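# Four arms move a ball between cups and restore a frame

## Task

Carry the ball over to the cup on the other post, and return the frame to its proper spot on its rests. Both must remain in place without any robot supporting them at the end. Finally, open the grippers and pull the arms away.

## Robot and tools

Setup: four identical i2rt Big YAM arms named arm1, arm2, arm3 and arm4. Each has six revolute joints, a two-finger gripper and a wrist camera (arm1_cam_wrist through arm4_cam_wrist). Two fixed room cameras, cam_high and cam_low, view the scene. With joints 1 and 6 at zero and the hand level and pointing forward, the wrist camera rides on top of the hand and looks toward the fingertips. Maximum reach is roughly 1.0 m from the joint 1 axis.

Frames: one shared scene frame, origin on the floor, +z up. The hand point is midway between the fingertips. The hand's z axis runs along the fingers, and its y axis is the direction the fingers open and close. Foot poses are never printed. In practice every motion command is in joint space, so the frames mostly help with reading images.

execute_actions(actions, cameras): actions is a list holding exactly one action object, or empty. An empty list moves nothing and only returns the state and images. The action object is keyed by arm name (arm1 to arm4). Each arm takes a single key, joints, which is a dictionary of absolute joint targets, one number per named joint. These are not offsets. Accepted names and ranges:
- joint1_rad: -2.879 to 2.879 rad. Rotates the whole arm about its foot, positive counter-clockwise seen from above. At 0 the arm extends the way its foot faces. Done tolerance ±0.045.
- joint2_rad: 0 to 3.141 rad. Shoulder. At 0 the upper arm lies roughly level pointing back, and increasing values raise it and then carry it forward. Tolerance ±0.14.
- joint3_rad: 0 to 3.019 rad. Elbow. 0 means folded, and larger values open it. Tolerance ±0.09.
- joint4_rad: -1.692 to 1.57 rad. Hand pitch, positive tips the fingers up. Tolerance ±0.055.
- joint5_rad: -1.57 to 1.57 rad. Sideways hand swing, positive toward the arm's right. Tolerance ±0.03.
- joint6_rad: -2.094 to 2.094 rad. Hand roll, positive clockwise seen from behind the hand. Tolerance ±0.035.
- gripper_m: 0 to 0.093 m. Fingertip separation. Each finger pad can press about 50 to 62 N, less on some grippers.
Any joint or arm you leave out keeps its previous target and may still be pushing. All motions in one action start at the same moment but can finish at different times. Joints move at different speeds, so the hand can sweep a wide, curved path between postures. One action runs at most 15 s. A bad key or an out-of-range value rejects the whole call, and nothing moves. The cameras argument lists which images to return: omitted, null or ["all"] gives every camera, and [] gives none. The pictures line gives the order of the returned images.

wait(seconds): 0 to 10 s. Commands nothing and lets the simulation run, then returns state and images like an empty action.

zoom_image(camera, region): returns an enlarged crop of that camera's most recent full image. region is [x0, y0, x1, y1] in pixels, with the origin at the top-left corner, and can be at most 504 by 504.

finished_scene(scene): pass the current scene number. It ends the scene irreversibly after the last command is held and reports success. The goal must already be met and stable. Replying without any tool call also ends things.

Reading results: joint_status tells how each commanded joint finished. off_target means it stopped short and may still be pushing. contact_stop or time_out means it now holds where it stopped. A joint that timed out may instead keep a target near its position (within 0.375, 0.375, 0.113, 0.225, 0.075, 0.3 rad for joints 1 to 6) and keep pushing, and it will move on its own if the path frees up. To relieve that push, send the joint its reported position. "joint command not followed" with a cause line means the self- and inter-arm collision check blocked that arm's joint targets, although its gripper target still runs. Those joints show not_followed and may be retried on later actions until you send targets that pass. on_its_own lists uncommanded behavior, and its "held at" value is the target being held, not the current position. A very small change from the current position may produce no motion. A joint carrying a load can sag. If a result reports a stop, later motion calls in the same reply are skipped.

Cautions: the arms do not stop on contact and can push hard. Avoid pressing two robots against each other, because a hard press fails the task and ends the run, and a hard hit may too. The state never reports robot-to-robot contact, and the collision check may react late and ignores fingers, gripper housings and wrist cameras. Object contact is fine. Never knock items off the work area or onto the floor, which fails the task. Also avoid drops, slips, slams and forceful pushes. Loose objects may occasionally get a brief nudge. Motors heat while holding loads, even between replies. From 85 °C a MOTOR HOT warning appears. At 100 °C that arm goes limp and falls (OVER-TEMPERATURE FAULT), and its unreached keys show limit_stop_at_motor_heat until you resend them. Some heat carries into the next scene. The robot keeps holding your last command while you compose replies. The arms act independently, so one arm being blocked does not pause the others. Shorter robot motion is better.

Each tool is called as name(argument=value, ...) on one line, values as JSON.

## Session

execute_actions(actions=[])

Scene clock: 0.00 s.
arm1.joint_positions: joint1_rad=-0.071 joint2_rad=+0.572 joint3_rad=+1.359 joint4_rad=-1.438 joint5_rad=+0.098 joint6_rad=+0.378 gripper_m=+0.095
arm1.joint_status: not commanded
arm1.hand: x=+1.2493 y=+0.0270 z=+1.3078 quat_wxyz=(-0.037, -0.870, +0.204, +0.447) (m; scene frame)
arm2.joint_positions: joint1_rad=-0.296 joint2_rad=+0.510 joint3_rad=+1.455 joint4_rad=-1.433 joint5_rad=+0.168 joint6_rad=-0.079 gripper_m=+0.095
arm2.joint_status: not commanded
arm2.hand: x=-0.7233 y=+1.0870 z=+1.3848 quat_wxyz=(-0.331, -0.555, -0.652, +0.396) (m; scene frame)
arm3.joint_positions: joint1_rad=-0.263 joint2_rad=+0.564 joint3_rad=+1.373 joint4_rad=-1.449 joint5_rad=-0.074 joint6_rad=-0.217 gripper_m=+0.094
arm3.joint_status: not commanded
arm3.hand: x=-0.5809 y=-1.1081 z=+1.3634 quat_wxyz=(-0.417, +0.430, -0.786, -0.150) (m; scene frame)
arm4.joint_positions: joint1_rad=+0.423 joint2_rad=+0.613 joint3_rad=+1.444 joint4_rad=-1.174 joint5_rad=-0.182 joint6_rad=-0.276 gripper_m=+0.094
arm4.joint_status: not commanded
arm4.hand: x=+0.7333 y=+1.0158 z=+1.3879 quat_wxyz=(-0.384, -0.482, -0.659, +0.432) (m; scene frame)
pictures: arm1_cam_wrist, arm2_cam_wrist, arm3_cam_wrist, arm4_cam_wrist, cam_high, cam_low
Images, in order (width x height): arm1_cam_wrist 504x504, arm2_cam_wrist 504x504, arm3_cam_wrist 504x504, arm4_cam_wrist 504x504, cam_high 504x504, cam_low 504x504.

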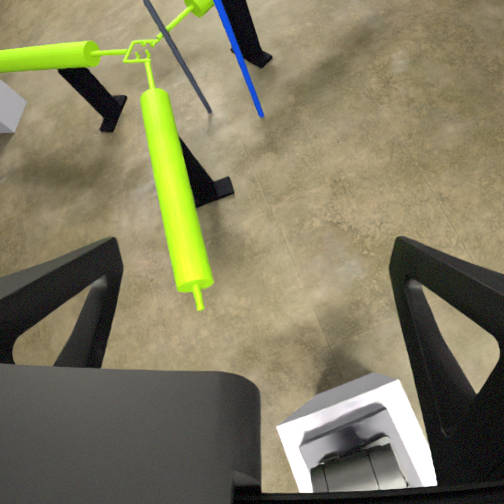

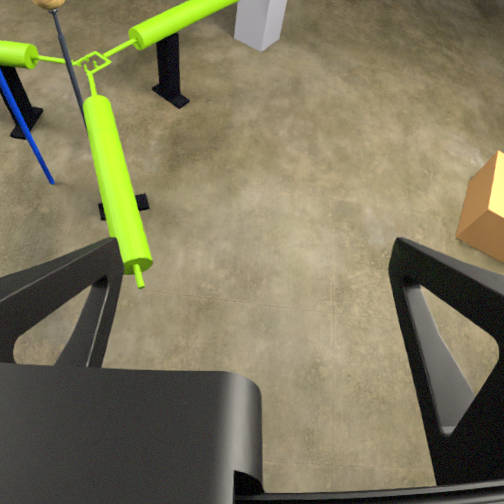

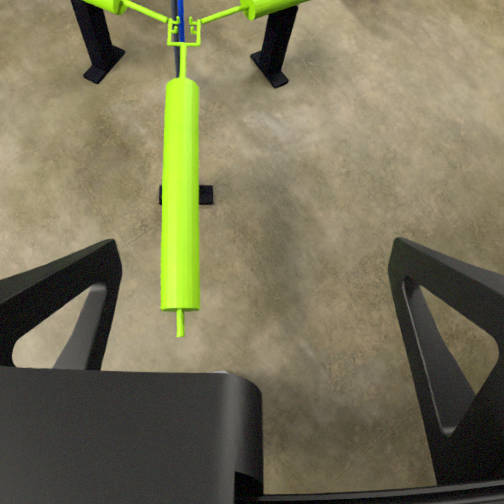

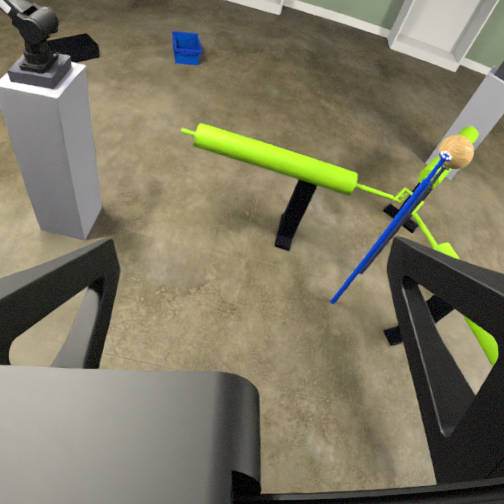

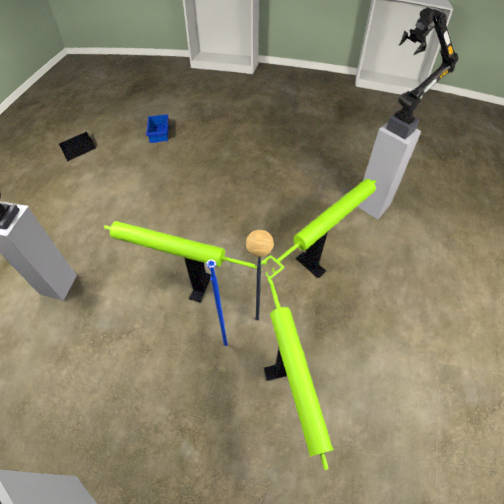

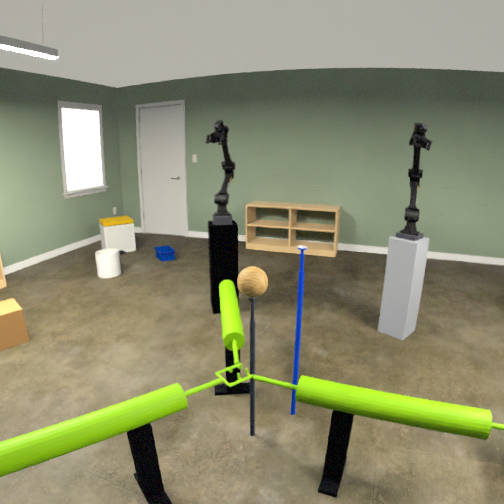

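zoom_image(camera="cam_high", region=[160, 200, 360, 400])

zoom_image(camera="cam_low", region=[150, 230, 350, 430])

Region (160, 200, 360, 400) of cam_high's 504x504 image, scaled by 2.520, with more detail than that image has.

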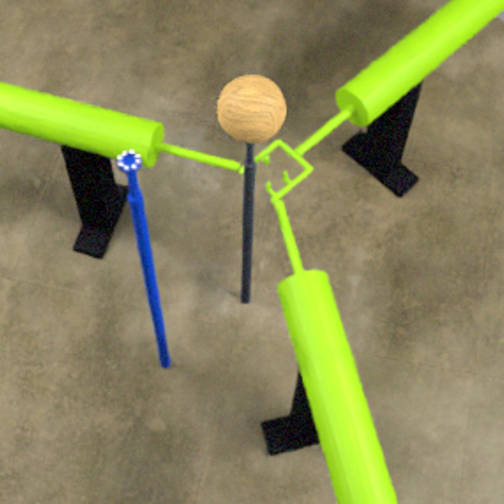

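Region (150, 230, 350, 430) of cam_low's 504x504 image, scaled by 2.520, with more detail than that image has.

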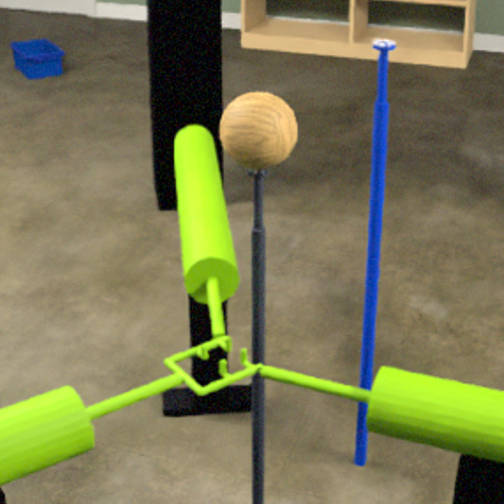

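execute_actions(actions=[{"arm1": {"joints": {"joint2_rad": 1.2, "joint3_rad": 1.0, "joint4_rad": -0.8, "joint5_rad": 0.0, "joint6_rad": 0.0}}, "arm2": {"joints": {"joint2_rad": 1.5, "joint3_rad": 1.8, "joint4_rad": -1.2, "joint5_rad": 0.0, "joint6_rad": 0.0}}, "arm3": {"joints": {"joint2_rad": 0.9, "joint3_rad": 1.6, "joint4_rad": -1.5, "joint5_rad": 0.0, "joint6_rad": 0.0}}, "arm4": {"joints": {"joint2_rad": 1.6, "joint3_rad": 1.3, "joint4_rad": -0.3, "joint5_rad": 0.0, "joint6_rad": 0.0}}}], cameras=["cam_high", "arm4_cam_wrist"])

Scene clock: 101.43 s.
arm1.joint_positions: joint1_rad=-0.071 joint2_rad=+1.202 joint3_rad=+0.986 joint4_rad=-0.815 joint5_rad=+0.003 joint6_rad=+0.015 gripper_m=+0.095
arm1.joint_status: all done
arm1.hand: x=+1.0034 y=+0.0159 z=+1.0103 quat_wxyz=(+0.000, -0.963, +0.023, +0.270) (m; scene frame)
arm2.joint_positions: joint1_rad=-0.296 joint2_rad=+1.517 joint3_rad=+1.773 joint4_rad=-1.212 joint5_rad=+0.004 joint6_rad=-0.008 gripper_m=+0.095
arm2.joint_status: all done
arm2.hand: x=-0.6207 y=+0.6825 z=+1.2204 quat_wxyz=(-0.228, -0.608, -0.735, +0.195) (m; scene frame)
arm3.joint_positions: joint1_rad=-0.263 joint2_rad=+0.895 joint3_rad=+1.577 joint4_rad=-1.494 joint5_rad=-0.003 joint6_rad=-0.013 gripper_m=+0.094
arm3.joint_status: all done
arm3.hand: x=-0.4954 y=-1.0453 z=+1.3722 quat_wxyz=(-0.338, +0.346, -0.865, -0.134) (m; scene frame)
arm4.joint_positions: joint1_rad=+0.423 joint2_rad=+1.605 joint3_rad=+1.291 joint4_rad=-0.322 joint5_rad=-0.003 joint6_rad=-0.011 gripper_m=+0.094
arm4.joint_status: all done
arm4.hand: x=+0.6607 y=+0.5950 z=+1.0260 quat_wxyz=(-0.301, -0.658, -0.604, +0.335) (m; scene frame)
pictures: arm4_cam_wrist, cam_high
Images, in order (width x height): arm4_cam_wrist 504x504, cam_high 504x504.

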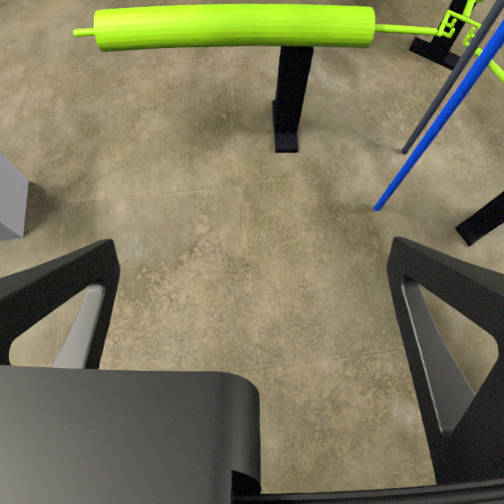

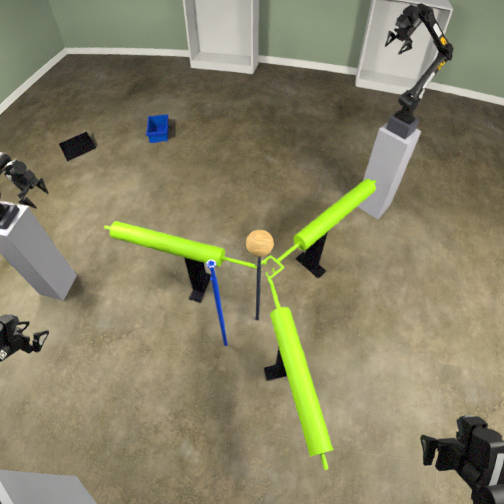

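execute_actions(actions=[{"arm1": {"joints": {"joint4_rad": -1.4}}, "arm2": {"joints": {"joint3_rad": 1.0}}, "arm3": {"joints": {"joint2_rad": 1.6}}}], cameras=["arm1_cam_wrist", "arm2_cam_wrist", "arm3_cam_wrist"])

Scene clock: 211.70 s.
arm1.joint_positions: joint1_rad=-0.071 joint2_rad=+1.202 joint3_rad=+0.986 joint4_rad=-1.390 joint5_rad=+0.003 joint6_rad=+0.015 gripper_m=+0.095
arm1.joint_status: all done
arm1.hand: x=+1.1381 y=+0.0116 z=+0.9747 quat_wxyz=(-0.002, -1.000, +0.023, -0.014) (m; scene frame)
arm2.joint_positions: joint1_rad=-0.296 joint2_rad=+1.504 joint3_rad=+0.998 joint4_rad=-1.208 joint5_rad=+0.004 joint6_rad=-0.008 gripper_m=+0.095
arm2.joint_status: all done
arm2.hand: x=-0.6605 y=+0.8977 z=+0.8982 quat_wxyz=(+0.058, -0.635, -0.769, -0.045) (m; scene frame)
arm3.joint_positions: joint1_rad=-0.263 joint2_rad=+1.599 joint3_rad=+1.584 joint4_rad=-1.494 joint5_rad=-0.003 joint6_rad=-0.013 gripper_m=+0.094
arm3.joint_status: all done
arm3.hand: x=-0.3575 y=-0.9154 z=+1.0949 quat_wxyz=(-0.020, +0.372, -0.928, -0.012) (m; scene frame)
arm4.joint_positions: joint1_rad=+0.423 joint2_rad=+1.605 joint3_rad=+1.291 joint4_rad=-0.322 joint5_rad=-0.003 joint6_rad=-0.011 gripper_m=+0.094
arm4.joint_status: not commanded
arm4.hand: x=+0.6607 y=+0.5950 z=+1.0260 quat_wxyz=(-0.301, -0.658, -0.604, +0.335) (m; scene frame)
pictures: arm1_cam_wrist, arm2_cam_wrist, arm3_cam_wrist
Images, in order (width x height): arm1_cam_wrist 504x504, arm2_cam_wrist 504x504, arm3_cam_wrist 504x504.

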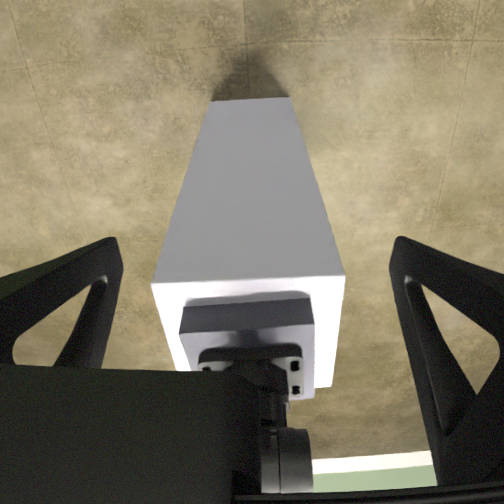

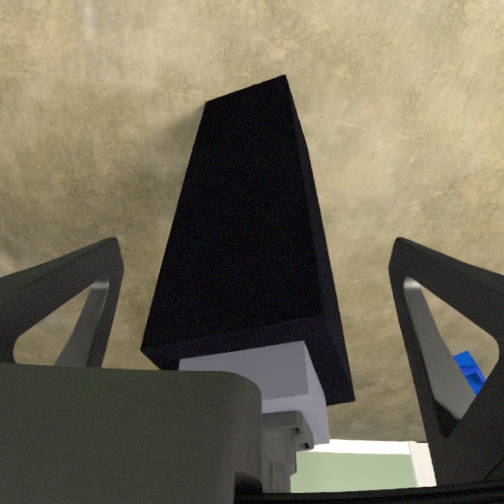

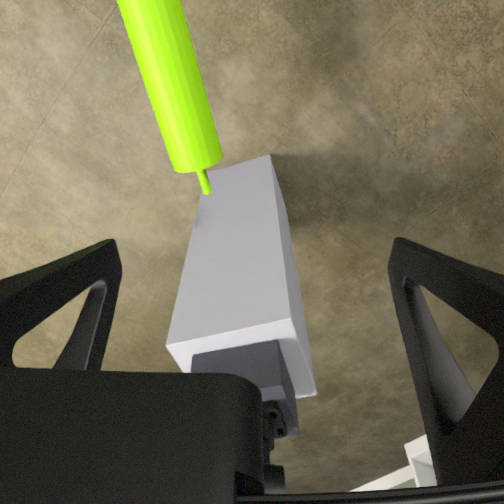

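execute_actions(actions=[{"arm1": {"joints": {"joint1_rad": -0.047, "joint2_rad": 1.682, "joint3_rad": 0.973, "joint4_rad": -0.862}}, "arm2": {"joints": {"joint1_rad": 0.06, "joint2_rad": 1.717, "joint3_rad": 0.954, "joint4_rad": -0.808}}, "arm3": {"joints": {"joint1_rad": 0.036, "joint2_rad": 1.768, "joint3_rad": 0.931, "joint4_rad": -0.734}}, "arm4": {"joints": {"joint1_rad": -0.011, "joint2_rad": 1.902, "joint3_rad": 1.157, "joint4_rad": 1.045}}}])

Scene clock: 333.43 s.
arm1.joint_positions: joint1_rad=-0.056 joint2_rad=+1.686 joint3_rad=+0.974 joint4_rad=-0.874 joint5_rad=+0.003 joint6_rad=+0.015 gripper_m=+0.095
arm1.joint_status: all done
arm1.hand: x=+1.0317 y=+0.0075 z=+0.7982 quat_wxyz=(-0.002, -1.000, +0.015, -0.004) (m; scene frame)
arm2.joint_positions: joint1_rad=+0.068 joint2_rad=+1.735 joint3_rad=+0.952 joint4_rad=-0.824 joint5_rad=+0.002 joint6_rad=-0.006 gripper_m=+0.095
arm2.joint_status: all done
arm2.hand: x=-0.5115 y=+0.9027 z=+0.7915 quat_wxyz=(+0.018, -0.488, -0.873, -0.010) (m; scene frame)
arm3.joint_positions: joint1_rad=+0.042 joint2_rad=+1.773 joint3_rad=+0.932 joint4_rad=-0.743 joint5_rad=-0.002 joint6_rad=-0.012 gripper_m=+0.094
arm3.joint_status: all done
arm3.hand: x=-0.5199 y=-0.8944 z=+0.7985 quat_wxyz=(+0.013, +0.508, -0.861, +0.002) (m; scene frame)
arm4.joint_positions: joint1_rad=-0.011 joint2_rad=+1.886 joint3_rad=+1.133 joint4_rad=+1.022 joint5_rad=+0.001 joint6_rad=-0.009 gripper_m=+0.094
arm4.joint_status: all done
arm4.hand: x=+0.3605 y=+0.6354 z=+1.0578 quat_wxyz=(-0.392, -0.524, -0.303, +0.693) (m; scene frame)
pictures: arm1_cam_wrist, arm2_cam_wrist, arm3_cam_wrist, arm4_cam_wrist, cam_high, cam_low
Images, in order (width x height): arm1_cam_wrist 504x504, arm2_cam_wrist 504x504, arm3_cam_wrist 504x504, arm4_cam_wrist 504x504, cam_high 504x504, cam_low 504x504.

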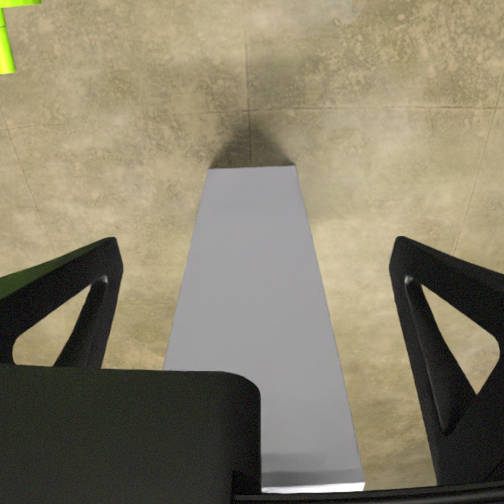

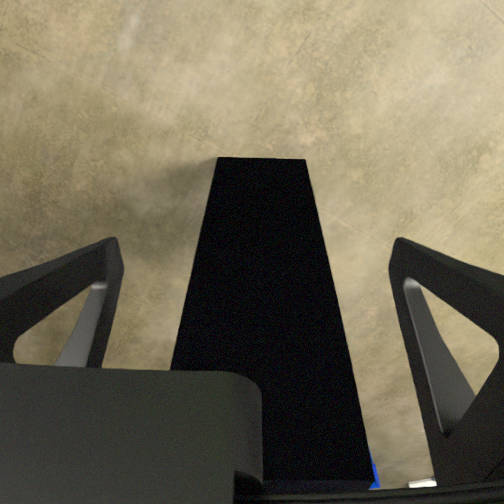

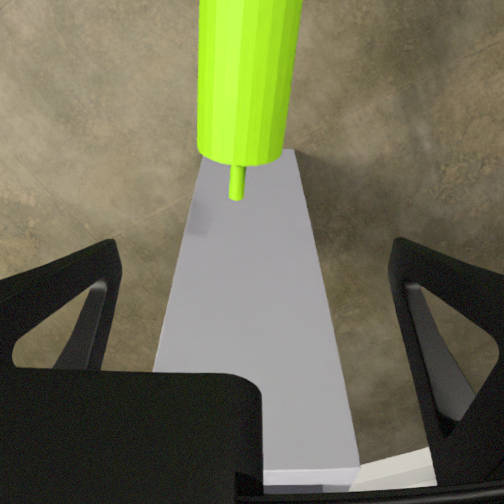

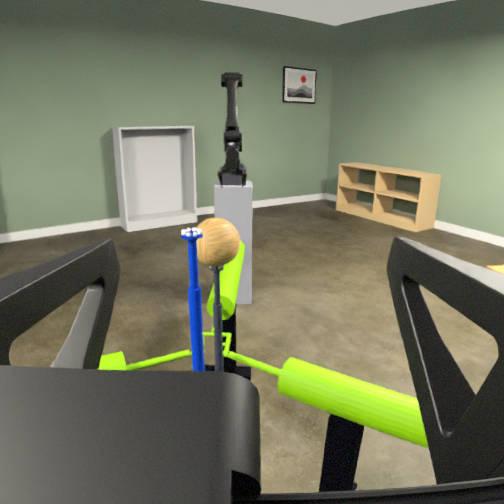

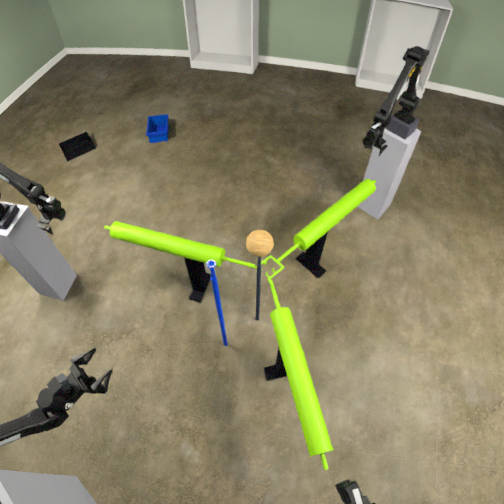

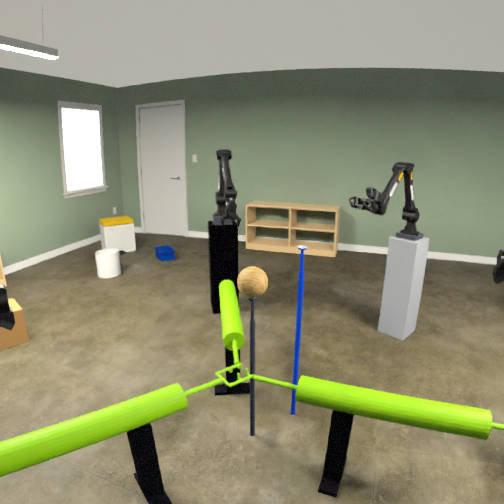

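execute_actions(actions=[{"arm1": {"joints": {"joint2_rad": 1.5, "joint3_rad": 1.714, "joint4_rad": -1.514}}, "arm2": {"joints": {"joint2_rad": 1.487, "joint3_rad": 1.649, "joint4_rad": -1.462}}, "arm3": {"joints": {"joint2_rad": 1.953, "joint3_rad": 0.898, "joint4_rad": -0.516}}}], cameras=["arm1_cam_wrist", "arm2_cam_wrist", "arm3_cam_wrist"])

Scene clock: 414.77 s.
arm1.joint_positions: joint1_rad=-0.056 joint2_rad=+1.483 joint3_rad=+1.665 joint4_rad=-1.503 joint5_rad=+0.003 joint6_rad=+0.015 gripper_m=+0.095
arm1.joint_status: all done
arm1.hand: x=+0.9595 y=+0.0109 z=+1.1397 quat_wxyz=(-0.002, -0.992, +0.016, +0.128) (m; scene frame)
arm2.joint_positions: joint1_rad=+0.068 joint2_rad=+1.476 joint3_rad=+1.589 joint4_rad=-1.448 joint5_rad=+0.002 joint6_rad=-0.006 gripper_m=+0.095
arm2.joint_status: all done
arm2.hand: x=-0.4705 y=+0.8346 z=+1.1307 quat_wxyz=(-0.100, -0.485, -0.867, +0.057) (m; scene frame)
arm3.joint_positions: joint1_rad=+0.042 joint2_rad=+1.957 joint3_rad=+0.894 joint4_rad=-0.525 joint5_rad=-0.002 joint6_rad=-0.012 gripper_m=+0.094
arm3.joint_status: all done
arm3.hand: x=-0.5246 y=-0.9012 z=+0.7171 quat_wxyz=(+0.015, +0.508, -0.861, +0.003) (m; scene frame)
arm4.joint_positions: joint1_rad=-0.011 joint2_rad=+1.886 joint3_rad=+1.133 joint4_rad=+1.022 joint5_rad=+0.001 joint6_rad=-0.009 gripper_m=+0.094
arm4.joint_status: not commanded
arm4.hand: x=+0.3605 y=+0.6354 z=+1.0578 quat_wxyz=(-0.392, -0.524, -0.303, +0.693) (m; scene frame)
pictures: arm1_cam_wrist, arm2_cam_wrist, arm3_cam_wrist
Images, in order (width x height): arm1_cam_wrist 504x504, arm2_cam_wrist 504x504, arm3_cam_wrist 504x504.

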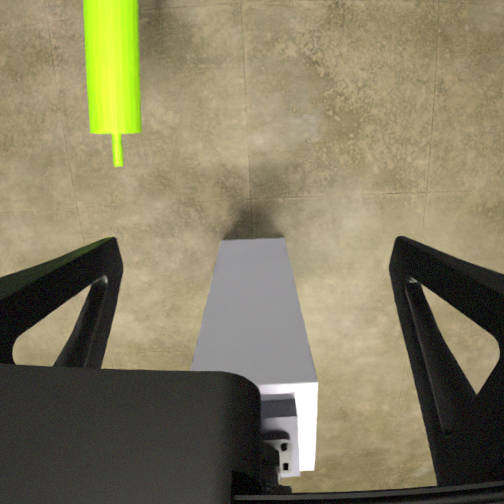

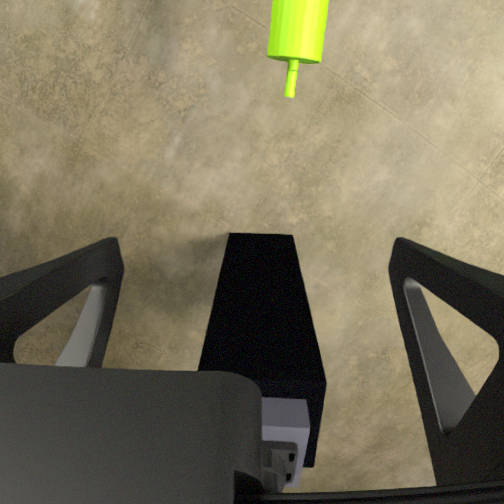

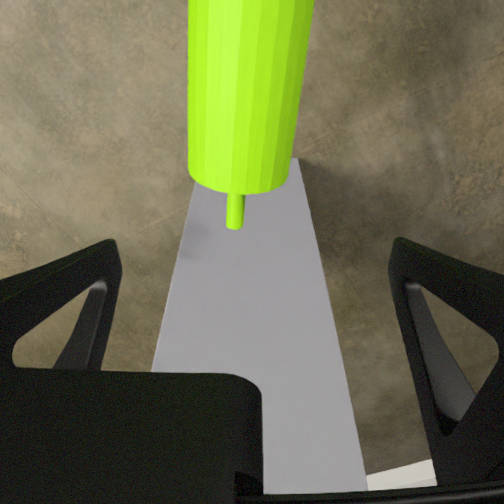

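execute_actions(actions=[{"arm1": {"joints": {"joint1_rad": 0.478, "joint2_rad": 2.102, "joint3_rad": 1.779, "joint4_rad": -1.248}}, "arm2": {"joints": {"joint1_rad": -0.066, "joint2_rad": 2.352, "joint3_rad": 2.169, "joint4_rad": -1.388}}, "arm3": {"joints": {"joint1_rad": 0.09, "joint2_rad": 2.179, "joint3_rad": 0.738, "joint4_rad": -0.13}}}], cameras=["arm1_cam_wrist", "arm2_cam_wrist", "arm3_cam_wrist", "cam_high"])

Scene clock: 510.73 s.
arm1.joint_positions: joint1_rad=+0.477 joint2_rad=+2.086 joint3_rad=+1.761 joint4_rad=-1.253 joint5_rad=-0.001 joint6_rad=+0.013 gripper_m=+0.095
arm1.joint_status: all done
arm1.hand: x=+0.9049 y=-0.3100 z=+0.8560 quat_wxyz=(-0.002, -0.968, -0.250, +0.000) (m; scene frame)
arm2.joint_positions: joint1_rad=-0.075 joint2_rad=+2.391 joint3_rad=+2.115 joint4_rad=-1.396 joint5_rad=+0.002 joint6_rad=-0.006 gripper_m=+0.095
arm2.joint_status: all done
arm2.hand: x=-0.4563 y=+0.6228 z=+0.8023 quat_wxyz=(+0.045, -0.548, -0.835, -0.029) (m; scene frame)
arm3.joint_positions: joint1_rad=+0.088 joint2_rad=+2.179 joint3_rad=+0.735 joint4_rad=-0.136 joint5_rad=-0.001 joint6_rad=-0.012 gripper_m=+0.094
arm3.joint_status: all done
arm3.hand: x=-0.5737 y=-0.9545 z=+0.6198 quat_wxyz=(+0.012, +0.528, -0.849, +0.001) (m; scene frame)
arm4.joint_positions: joint1_rad=-0.011 joint2_rad=+1.886 joint3_rad=+1.133 joint4_rad=+1.022 joint5_rad=+0.001 joint6_rad=-0.009 gripper_m=+0.094
arm4.joint_status: not commanded
arm4.hand: x=+0.3605 y=+0.6354 z=+1.0578 quat_wxyz=(-0.392, -0.524, -0.303, +0.693) (m; scene frame)
pictures: arm1_cam_wrist, arm2_cam_wrist, arm3_cam_wrist, cam_high
Images, in order (width x height): arm1_cam_wrist 504x504, arm2_cam_wrist 504x504, arm3_cam_wrist 504x504, cam_high 504x504.

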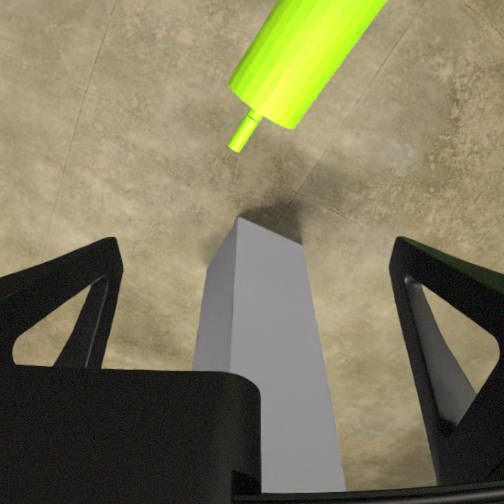

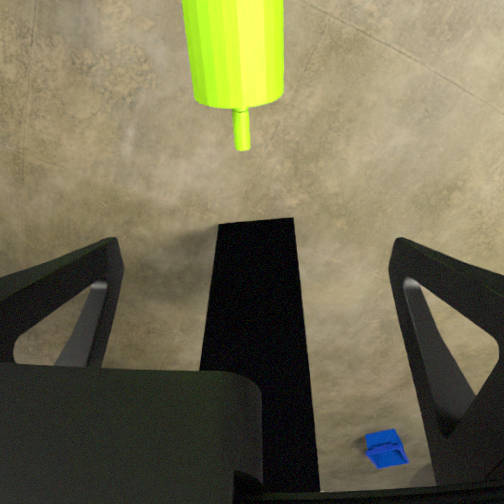

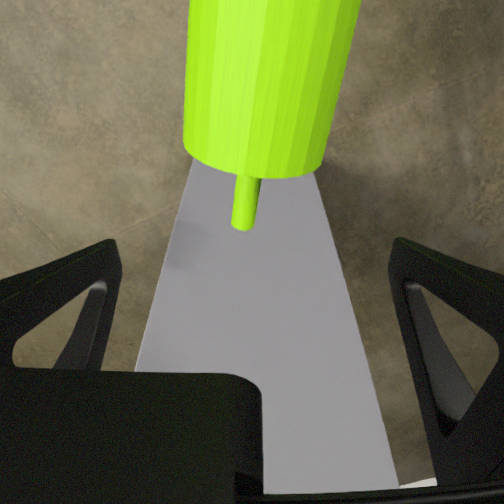

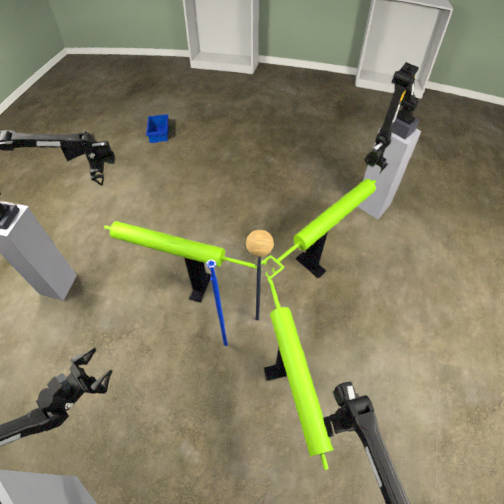

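execute_actions(actions=[{"arm1": {"joints": {"joint1_rad": 0.519, "joint2_rad": 2.54, "joint3_rad": 1.444, "joint4_rad": -0.475, "joint6_rad": 0.645}}, "arm2": {"joints": {"joint1_rad": -0.03, "joint2_rad": 2.59, "joint3_rad": 1.63, "joint4_rad": -0.533, "joint6_rad": -0.02}}, "arm3": {"joints": {"joint1_rad": 0.10, "joint2_rad": 2.618, "joint3_rad": 0.69, "joint4_rad": 0.357, "joint6_rad": 0.13}}}], cameras=["arm1_cam_wrist", "arm2_cam_wrist", "arm3_cam_wrist"])

Scene clock: 622.17 s.
arm1.joint_positions: joint1_rad=+0.519 joint2_rad=+2.518 joint3_rad=+1.436 joint4_rad=-0.481 joint5_rad=-0.001 joint6_rad=+0.630 gripper_m=+0.095
arm1.joint_status: all done
arm1.hand: x=+0.9820 y=-0.2939 z=+0.5100 quat_wxyz=(-0.006, -0.999, +0.035, +0.006) (m; scene frame)
arm2.joint_positions: joint1_rad=-0.029 joint2_rad=+2.617 joint3_rad=+1.605 joint4_rad=-0.547 joint5_rad=+0.002 joint6_rad=-0.013 gripper_m=+0.095
arm2.joint_status: all done
arm2.hand: x=-0.4708 y=+0.7263 z=+0.5040 quat_wxyz=(-0.002, -0.527, -0.850, +0.002) (m; scene frame)
arm3.joint_positions: joint1_rad=+0.088 joint2_rad=+2.618 joint3_rad=+0.698 joint4_rad=+0.348 joint5_rad=-0.001 joint6_rad=+0.117 gripper_m=+0.094
arm3.joint_status: all done
arm3.hand: x=-0.6149 y=-1.0329 z=+0.4994 quat_wxyz=(+0.008, +0.472, -0.881, +0.000) (m; scene frame)
arm4.joint_positions: joint1_rad=-0.011 joint2_rad=+1.886 joint3_rad=+1.133 joint4_rad=+1.022 joint5_rad=+0.001 joint6_rad=-0.009 gripper_m=+0.094
arm4.joint_status: not commanded
arm4.hand: x=+0.3605 y=+0.6354 z=+1.0578 quat_wxyz=(-0.392, -0.524, -0.303, +0.693) (m; scene frame)
pictures: arm1_cam_wrist, arm2_cam_wrist, arm3_cam_wrist
Images, in order (width x height): arm1_cam_wrist 504x504, arm2_cam_wrist 504x504, arm3_cam_wrist 504x504.

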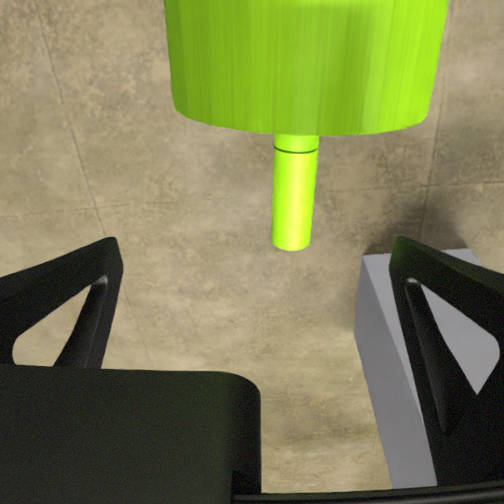

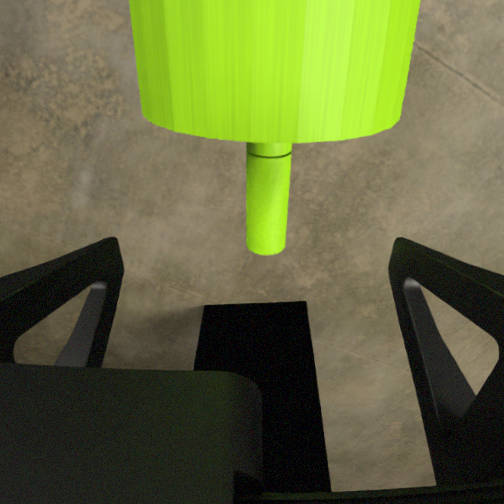

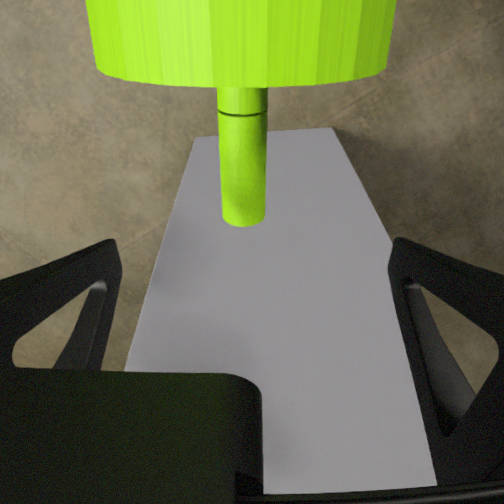

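execute_actions(actions=[], cameras=["cam_low", "cam_high"])

zoom_image(camera="cam_high", region=[280, 380, 404, 504])

Scene clock: 656.77 s.
arm1.joint_positions: joint1_rad=+0.519 joint2_rad=+2.518 joint3_rad=+1.436 joint4_rad=-0.481 joint5_rad=-0.001 joint6_rad=+0.630 gripper_m=+0.095
arm1.joint_status: all done
arm1.hand: x=+0.9820 y=-0.2939 z=+0.5100 quat_wxyz=(-0.006, -0.999, +0.035, +0.006) (m; scene frame)
arm2.joint_positions: joint1_rad=-0.029 joint2_rad=+2.617 joint3_rad=+1.605 joint4_rad=-0.547 joint5_rad=+0.002 joint6_rad=-0.013 gripper_m=+0.095
arm2.joint_status: all done
arm2.hand: x=-0.4708 y=+0.7263 z=+0.5040 quat_wxyz=(-0.002, -0.527, -0.850, +0.002) (m; scene frame)
arm3.joint_positions: joint1_rad=+0.088 joint2_rad=+2.618 joint3_rad=+0.698 joint4_rad=+0.348 joint5_rad=-0.001 joint6_rad=+0.117 gripper_m=+0.094
arm3.joint_status: all done
arm3.hand: x=-0.6149 y=-1.0329 z=+0.4994 quat_wxyz=(+0.008, +0.472, -0.881, +0.000) (m; scene frame)
arm4.joint_positions: joint1_rad=-0.011 joint2_rad=+1.886 joint3_rad=+1.133 joint4_rad=+1.022 joint5_rad=+0.001 joint6_rad=-0.009 gripper_m=+0.094
arm4.joint_status: not commanded
arm4.hand: x=+0.3605 y=+0.6354 z=+1.0578 quat_wxyz=(-0.392, -0.524, -0.303, +0.693) (m; scene frame)
pictures: cam_high, cam_low
Images, in order (width x height): cam_high 504x504, cam_low 504x504.

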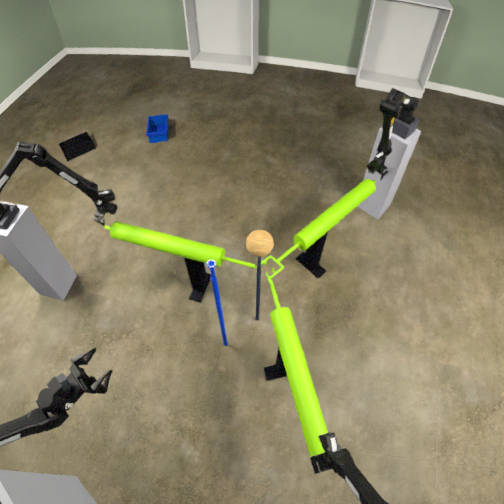

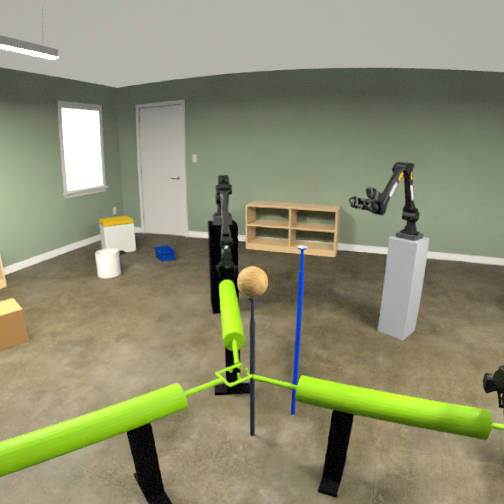

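Region (280, 380, 404, 504) of cam_high's 504x504 image, scaled by 4.065, with more detail than that image has.

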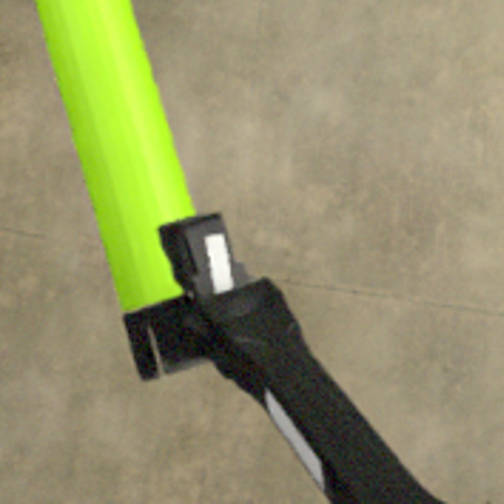

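execute_actions(actions=[{"arm1": {"joints": {"joint1_rad": 0.501, "joint2_rad": 2.648, "joint3_rad": 1.447, "joint4_rad": -0.377, "joint6_rad": 0.63}}, "arm2": {"joints": {"joint1_rad": -0.044, "joint2_rad": 2.691, "joint3_rad": 1.669, "joint4_rad": -0.483}}, "arm3": {"joints": {"joint1_rad": 0.118, "joint2_rad": 2.753, "joint3_rad": 0.783, "joint4_rad": 0.40}}}], cameras=["arm1_cam_wrist", "arm2_cam_wrist", "arm3_cam_wrist"])

Scene clock: 708.37 s.
arm1.joint_positions: joint1_rad=+0.510 joint2_rad=+2.650 joint3_rad=+1.436 joint4_rad=-0.388 joint5_rad=-0.001 joint6_rad=+0.630 gripper_m=+0.095
arm1.joint_status: all done
arm1.hand: x=+1.0103 y=-0.2711 z=+0.4420 quat_wxyz=(+0.005, -0.999, +0.039, -0.010) (m; scene frame)
arm2.joint_positions: joint1_rad=-0.033 joint2_rad=+2.687 joint3_rad=+1.645 joint4_rad=-0.496 joint5_rad=+0.002 joint6_rad=-0.013 gripper_m=+0.095
arm2.joint_status: all done
arm2.hand: x=-0.4714 y=+0.7219 z=+0.4726 quat_wxyz=(-0.011, -0.528, -0.849, +0.008) (m; scene frame)
arm3.joint_positions: joint1_rad=+0.110 joint2_rad=+2.749 joint3_rad=+0.789 joint4_rad=+0.396 joint5_rad=-0.001 joint6_rad=+0.117 gripper_m=+0.094
arm3.joint_status: all done
arm3.hand: x=-0.6197 y=-1.0293 z=+0.4566 quat_wxyz=(+0.005, +0.482, -0.876, -0.003) (m; scene frame)
arm4.joint_positions: joint1_rad=-0.011 joint2_rad=+1.886 joint3_rad=+1.133 joint4_rad=+1.022 joint5_rad=+0.001 joint6_rad=-0.009 gripper_m=+0.094
arm4.joint_status: not commanded
arm4.hand: x=+0.3605 y=+0.6354 z=+1.0578 quat_wxyz=(-0.392, -0.524, -0.303, +0.693) (m; scene frame)
pictures: arm1_cam_wrist, arm2_cam_wrist, arm3_cam_wrist
Images, in order (width x height): arm1_cam_wrist 504x504, arm2_cam_wrist 504x504, arm3_cam_wrist 504x504.

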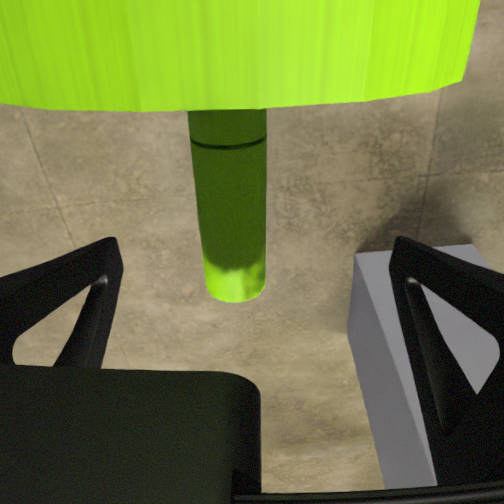

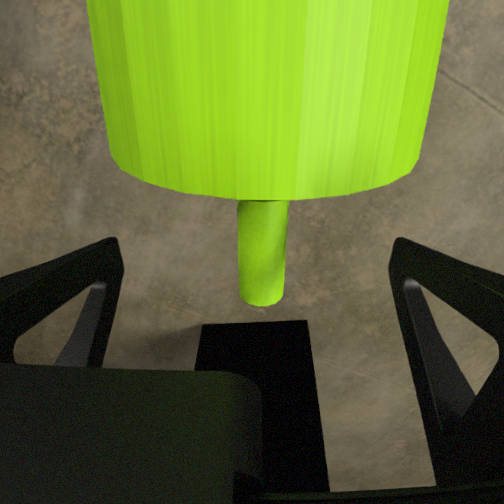

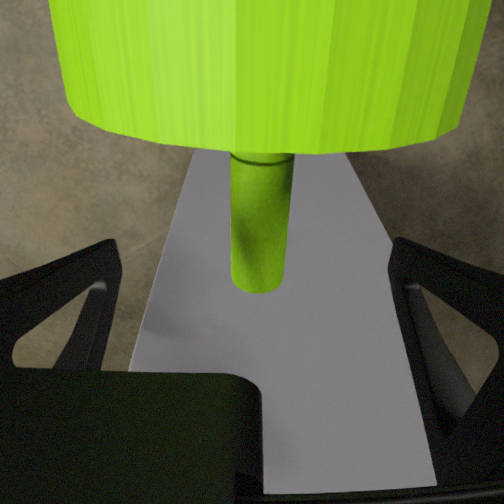

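execute_actions(actions=[{"arm1": {"joints": {"gripper_m": 0.0}}, "arm2": {"joints": {"joint2_rad": 2.73, "joint3_rad": 1.692, "joint4_rad": -0.50, "gripper_m": 0.0}}, "arm3": {"joints": {"gripper_m": 0.0}}}], cameras=["arm1_cam_wrist", "arm2_cam_wrist", "arm3_cam_wrist"])

Scene clock: 747.80 s.
arm1.joint_positions: joint1_rad=+0.510 joint2_rad=+2.650 joint3_rad=+1.436 joint4_rad=-0.382 joint5_rad=-0.005 joint6_rad=+0.630 gripper_m=+0.018
arm1.joint_status: gripper_m off_target (ended at +0.018, target +0.000)
arm1.hand: x=+1.0092 y=-0.2725 z=+0.4424 quat_wxyz=(+0.001, -0.999, +0.039, -0.009) (m; scene frame)
arm2.joint_positions: joint1_rad=-0.033 joint2_rad=+2.718 joint3_rad=+1.661 joint4_rad=-0.496 joint5_rad=+0.002 joint6_rad=-0.013 gripper_m=+0.001
arm2.joint_status: all done
arm2.hand: x=-0.4741 y=+0.7275 z=+0.4579 quat_wxyz=(-0.005, -0.528, -0.849, +0.004) (m; scene frame)
arm3.joint_positions: joint1_rad=+0.110 joint2_rad=+2.743 joint3_rad=+0.784 joint4_rad=+0.396 joint5_rad=+0.005 joint6_rad=+0.118 gripper_m=+0.000
arm3.joint_status: all done
arm3.hand: x=-0.6186 y=-1.0298 z=+0.4587 quat_wxyz=(+0.003, +0.481, -0.877, +0.000) (m; scene frame)
arm4.joint_positions: joint1_rad=-0.011 joint2_rad=+1.886 joint3_rad=+1.133 joint4_rad=+1.022 joint5_rad=+0.001 joint6_rad=-0.009 gripper_m=+0.094
arm4.joint_status: not commanded
arm4.hand: x=+0.3605 y=+0.6354 z=+1.0578 quat_wxyz=(-0.392, -0.524, -0.303, +0.693) (m; scene frame)
pictures: arm1_cam_wrist, arm2_cam_wrist, arm3_cam_wrist
Images, in order (width x height): arm1_cam_wrist 504x504, arm2_cam_wrist 504x504, arm3_cam_wrist 504x504.

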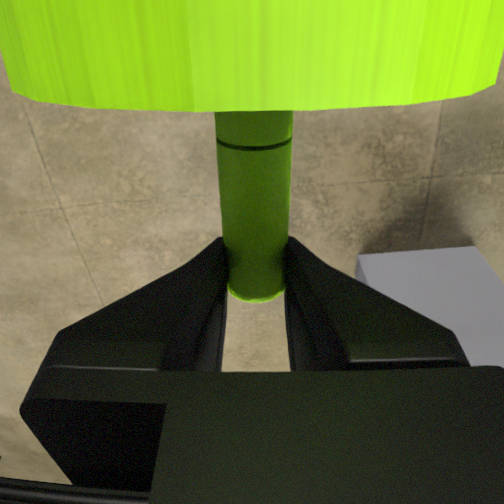

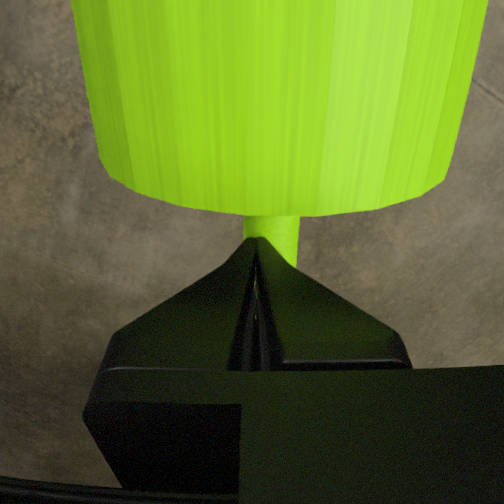

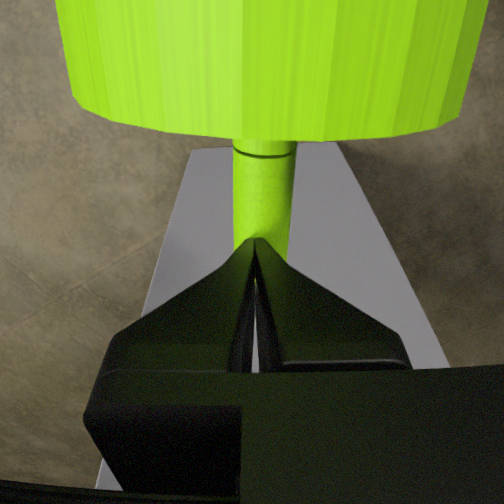

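execute_actions(actions=[{"arm2": {"joints": {"gripper_m": 0.07}}, "arm3": {"joints": {"gripper_m": 0.07}}}], cameras=[])

Scene clock: 770.50 s.
arm1.joint_positions: joint1_rad=+0.510 joint2_rad=+2.650 joint3_rad=+1.436 joint4_rad=-0.382 joint5_rad=-0.005 joint6_rad=+0.630 gripper_m=+0.018
arm1.joint_status: not commanded
arm1.hand: x=+1.0092 y=-0.2725 z=+0.4424 quat_wxyz=(+0.001, -0.999, +0.039, -0.009) (m; scene frame)
arm2.joint_positions: joint1_rad=-0.033 joint2_rad=+2.718 joint3_rad=+1.661 joint4_rad=-0.496 joint5_rad=+0.002 joint6_rad=-0.013 gripper_m=+0.070
arm2.joint_status: all done
arm2.hand: x=-0.4741 y=+0.7275 z=+0.4579 quat_wxyz=(-0.005, -0.528, -0.849, +0.004) (m; scene frame)
arm3.joint_positions: joint1_rad=+0.110 joint2_rad=+2.743 joint3_rad=+0.784 joint4_rad=+0.396 joint5_rad=+0.000 joint6_rad=+0.118 gripper_m=+0.070
arm3.joint_status: all done
arm3.hand: x=-0.6195 y=-1.0294 z=+0.4587 quat_wxyz=(+0.005, +0.481, -0.877, -0.003) (m; scene frame)
arm4.joint_positions: joint1_rad=-0.011 joint2_rad=+1.886 joint3_rad=+1.133 joint4_rad=+1.022 joint5_rad=+0.001 joint6_rad=-0.009 gripper_m=+0.094
arm4.joint_status: not commanded
arm4.hand: x=+0.3605 y=+0.6354 z=+1.0578 quat_wxyz=(-0.392, -0.524, -0.303, +0.693) (m; scene frame)
pictures: none
No camera images: the call's "cameras" was empty. Leave "cameras" out to get every camera's image.

execute_actions(actions=[{"arm2": {"joints": {"joint2_rad": 2.783, "joint3_rad": 1.733, "joint4_rad": -0.50}}, "arm3": {"joints": {"joint2_rad": 2.813, "joint3_rad": 0.832, "joint4_rad": 0.40}}}], cameras=["arm2_cam_wrist", "arm3_cam_wrist"])

Scene clock: 787.07 s.
arm1.joint_positions: joint1_rad=+0.510 joint2_rad=+2.650 joint3_rad=+1.436 joint4_rad=-0.382 joint5_rad=-0.005 joint6_rad=+0.630 gripper_m=+0.018
arm1.joint_status: not commanded
arm1.hand: x=+1.0092 y=-0.2725 z=+0.4424 quat_wxyz=(+0.001, -0.999, +0.039, -0.009) (m; scene frame)
arm2.joint_positions: joint1_rad=-0.033 joint2_rad=+2.775 joint3_rad=+1.705 joint4_rad=-0.496 joint5_rad=+0.002 joint6_rad=-0.013 gripper_m=+0.070
arm2.joint_status: all done
arm2.hand: x=-0.4750 y=+0.7294 z=+0.4347 quat_wxyz=(+0.000, -0.528, -0.849, +0.001) (m; scene frame)
arm3.joint_positions: joint1_rad=+0.110 joint2_rad=+2.802 joint3_rad=+0.833 joint4_rad=+0.396 joint5_rad=+0.000 joint6_rad=+0.118 gripper_m=+0.070
arm3.joint_status: all done
arm3.hand: x=-0.6204 y=-1.0308 z=+0.4379 quat_wxyz=(+0.008, +0.481, -0.877, +0.000) (m; scene frame)
arm4.joint_positions: joint1_rad=-0.011 joint2_rad=+1.886 joint3_rad=+1.133 joint4_rad=+1.022 joint5_rad=+0.001 joint6_rad=-0.009 gripper_m=+0.094
arm4.joint_status: not commanded
arm4.hand: x=+0.3605 y=+0.6354 z=+1.0578 quat_wxyz=(-0.392, -0.524, -0.303, +0.693) (m; scene frame)
pictures: arm2_cam_wrist, arm3_cam_wrist
Images, in order (width x height): arm2_cam_wrist 504x504, arm3_cam_wrist 504x504.

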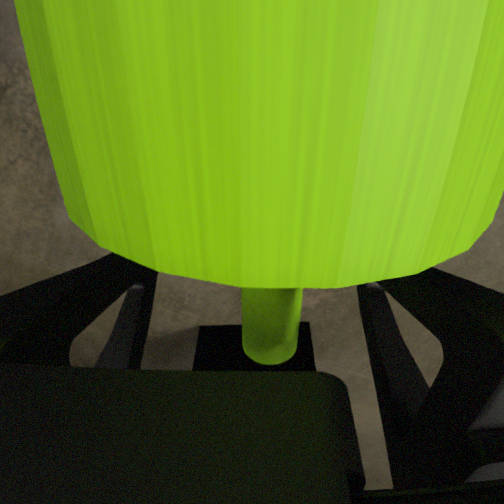

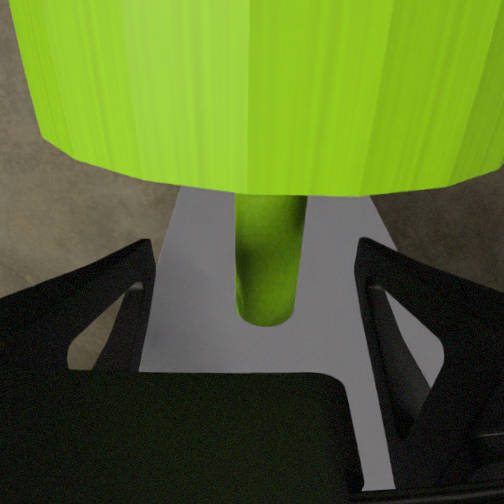

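execute_actions(actions=[{"arm2": {"joints": {"joint2_rad": 2.762, "joint3_rad": 1.665, "joint4_rad": -0.454, "gripper_m": 0.0}}, "arm3": {"joints": {"gripper_m": 0.0}}}], cameras=["arm2_cam_wrist", "arm3_cam_wrist"])

Scene clock: 799.70 s.
arm1.joint_positions: joint1_rad=+0.511 joint2_rad=+2.650 joint3_rad=+1.436 joint4_rad=-0.381 joint5_rad=-0.006 joint6_rad=+0.630 gripper_m=+0.018
arm1.joint_status: not commanded
arm1.hand: x=+1.0092 y=-0.2729 z=+0.4424 quat_wxyz=(+0.001, -0.999, +0.039, -0.009) (m; scene frame)
arm2.joint_positions: joint1_rad=-0.036 joint2_rad=+2.772 joint3_rad=+1.685 joint4_rad=-0.460 joint5_rad=+0.004 joint6_rad=-0.014 gripper_m=+0.019
arm2.joint_status: gripper_m off_target (ended at +0.019, target +0.000); the others done
arm2.hand: x=-0.4780 y=+0.7304 z=+0.4323 quat_wxyz=(-0.007, -0.529, -0.848, +0.006) (m; scene frame)
arm3.joint_positions: joint1_rad=+0.110 joint2_rad=+2.802 joint3_rad=+0.833 joint4_rad=+0.397 joint5_rad=+0.004 joint6_rad=+0.125 gripper_m=+0.018
arm3.joint_status: gripper_m off_target (ended at +0.018, target +0.000)
arm3.hand: x=-0.6196 y=-1.0310 z=+0.4379 quat_wxyz=(+0.007, +0.478, -0.878, +0.002) (m; scene frame)
arm4.joint_positions: joint1_rad=-0.011 joint2_rad=+1.886 joint3_rad=+1.133 joint4_rad=+1.022 joint5_rad=+0.001 joint6_rad=-0.009 gripper_m=+0.094
arm4.joint_status: not commanded
arm4.hand: x=+0.3605 y=+0.6354 z=+1.0578 quat_wxyz=(-0.392, -0.524, -0.303, +0.693) (m; scene frame)
pictures: arm2_cam_wrist, arm3_cam_wrist
Images, in order (width x height): arm2_cam_wrist 504x504, arm3_cam_wrist 504x504.

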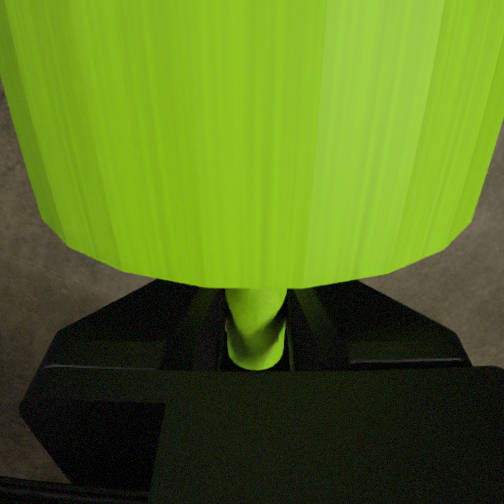

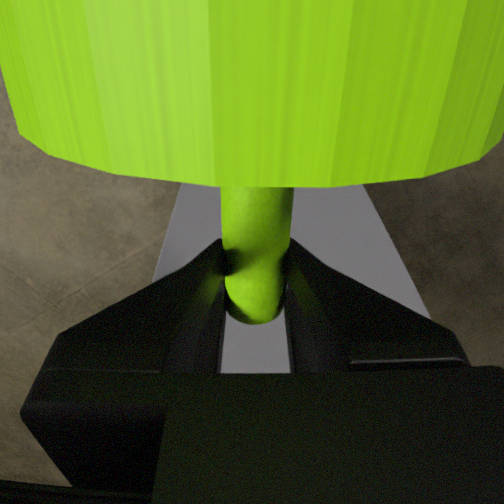

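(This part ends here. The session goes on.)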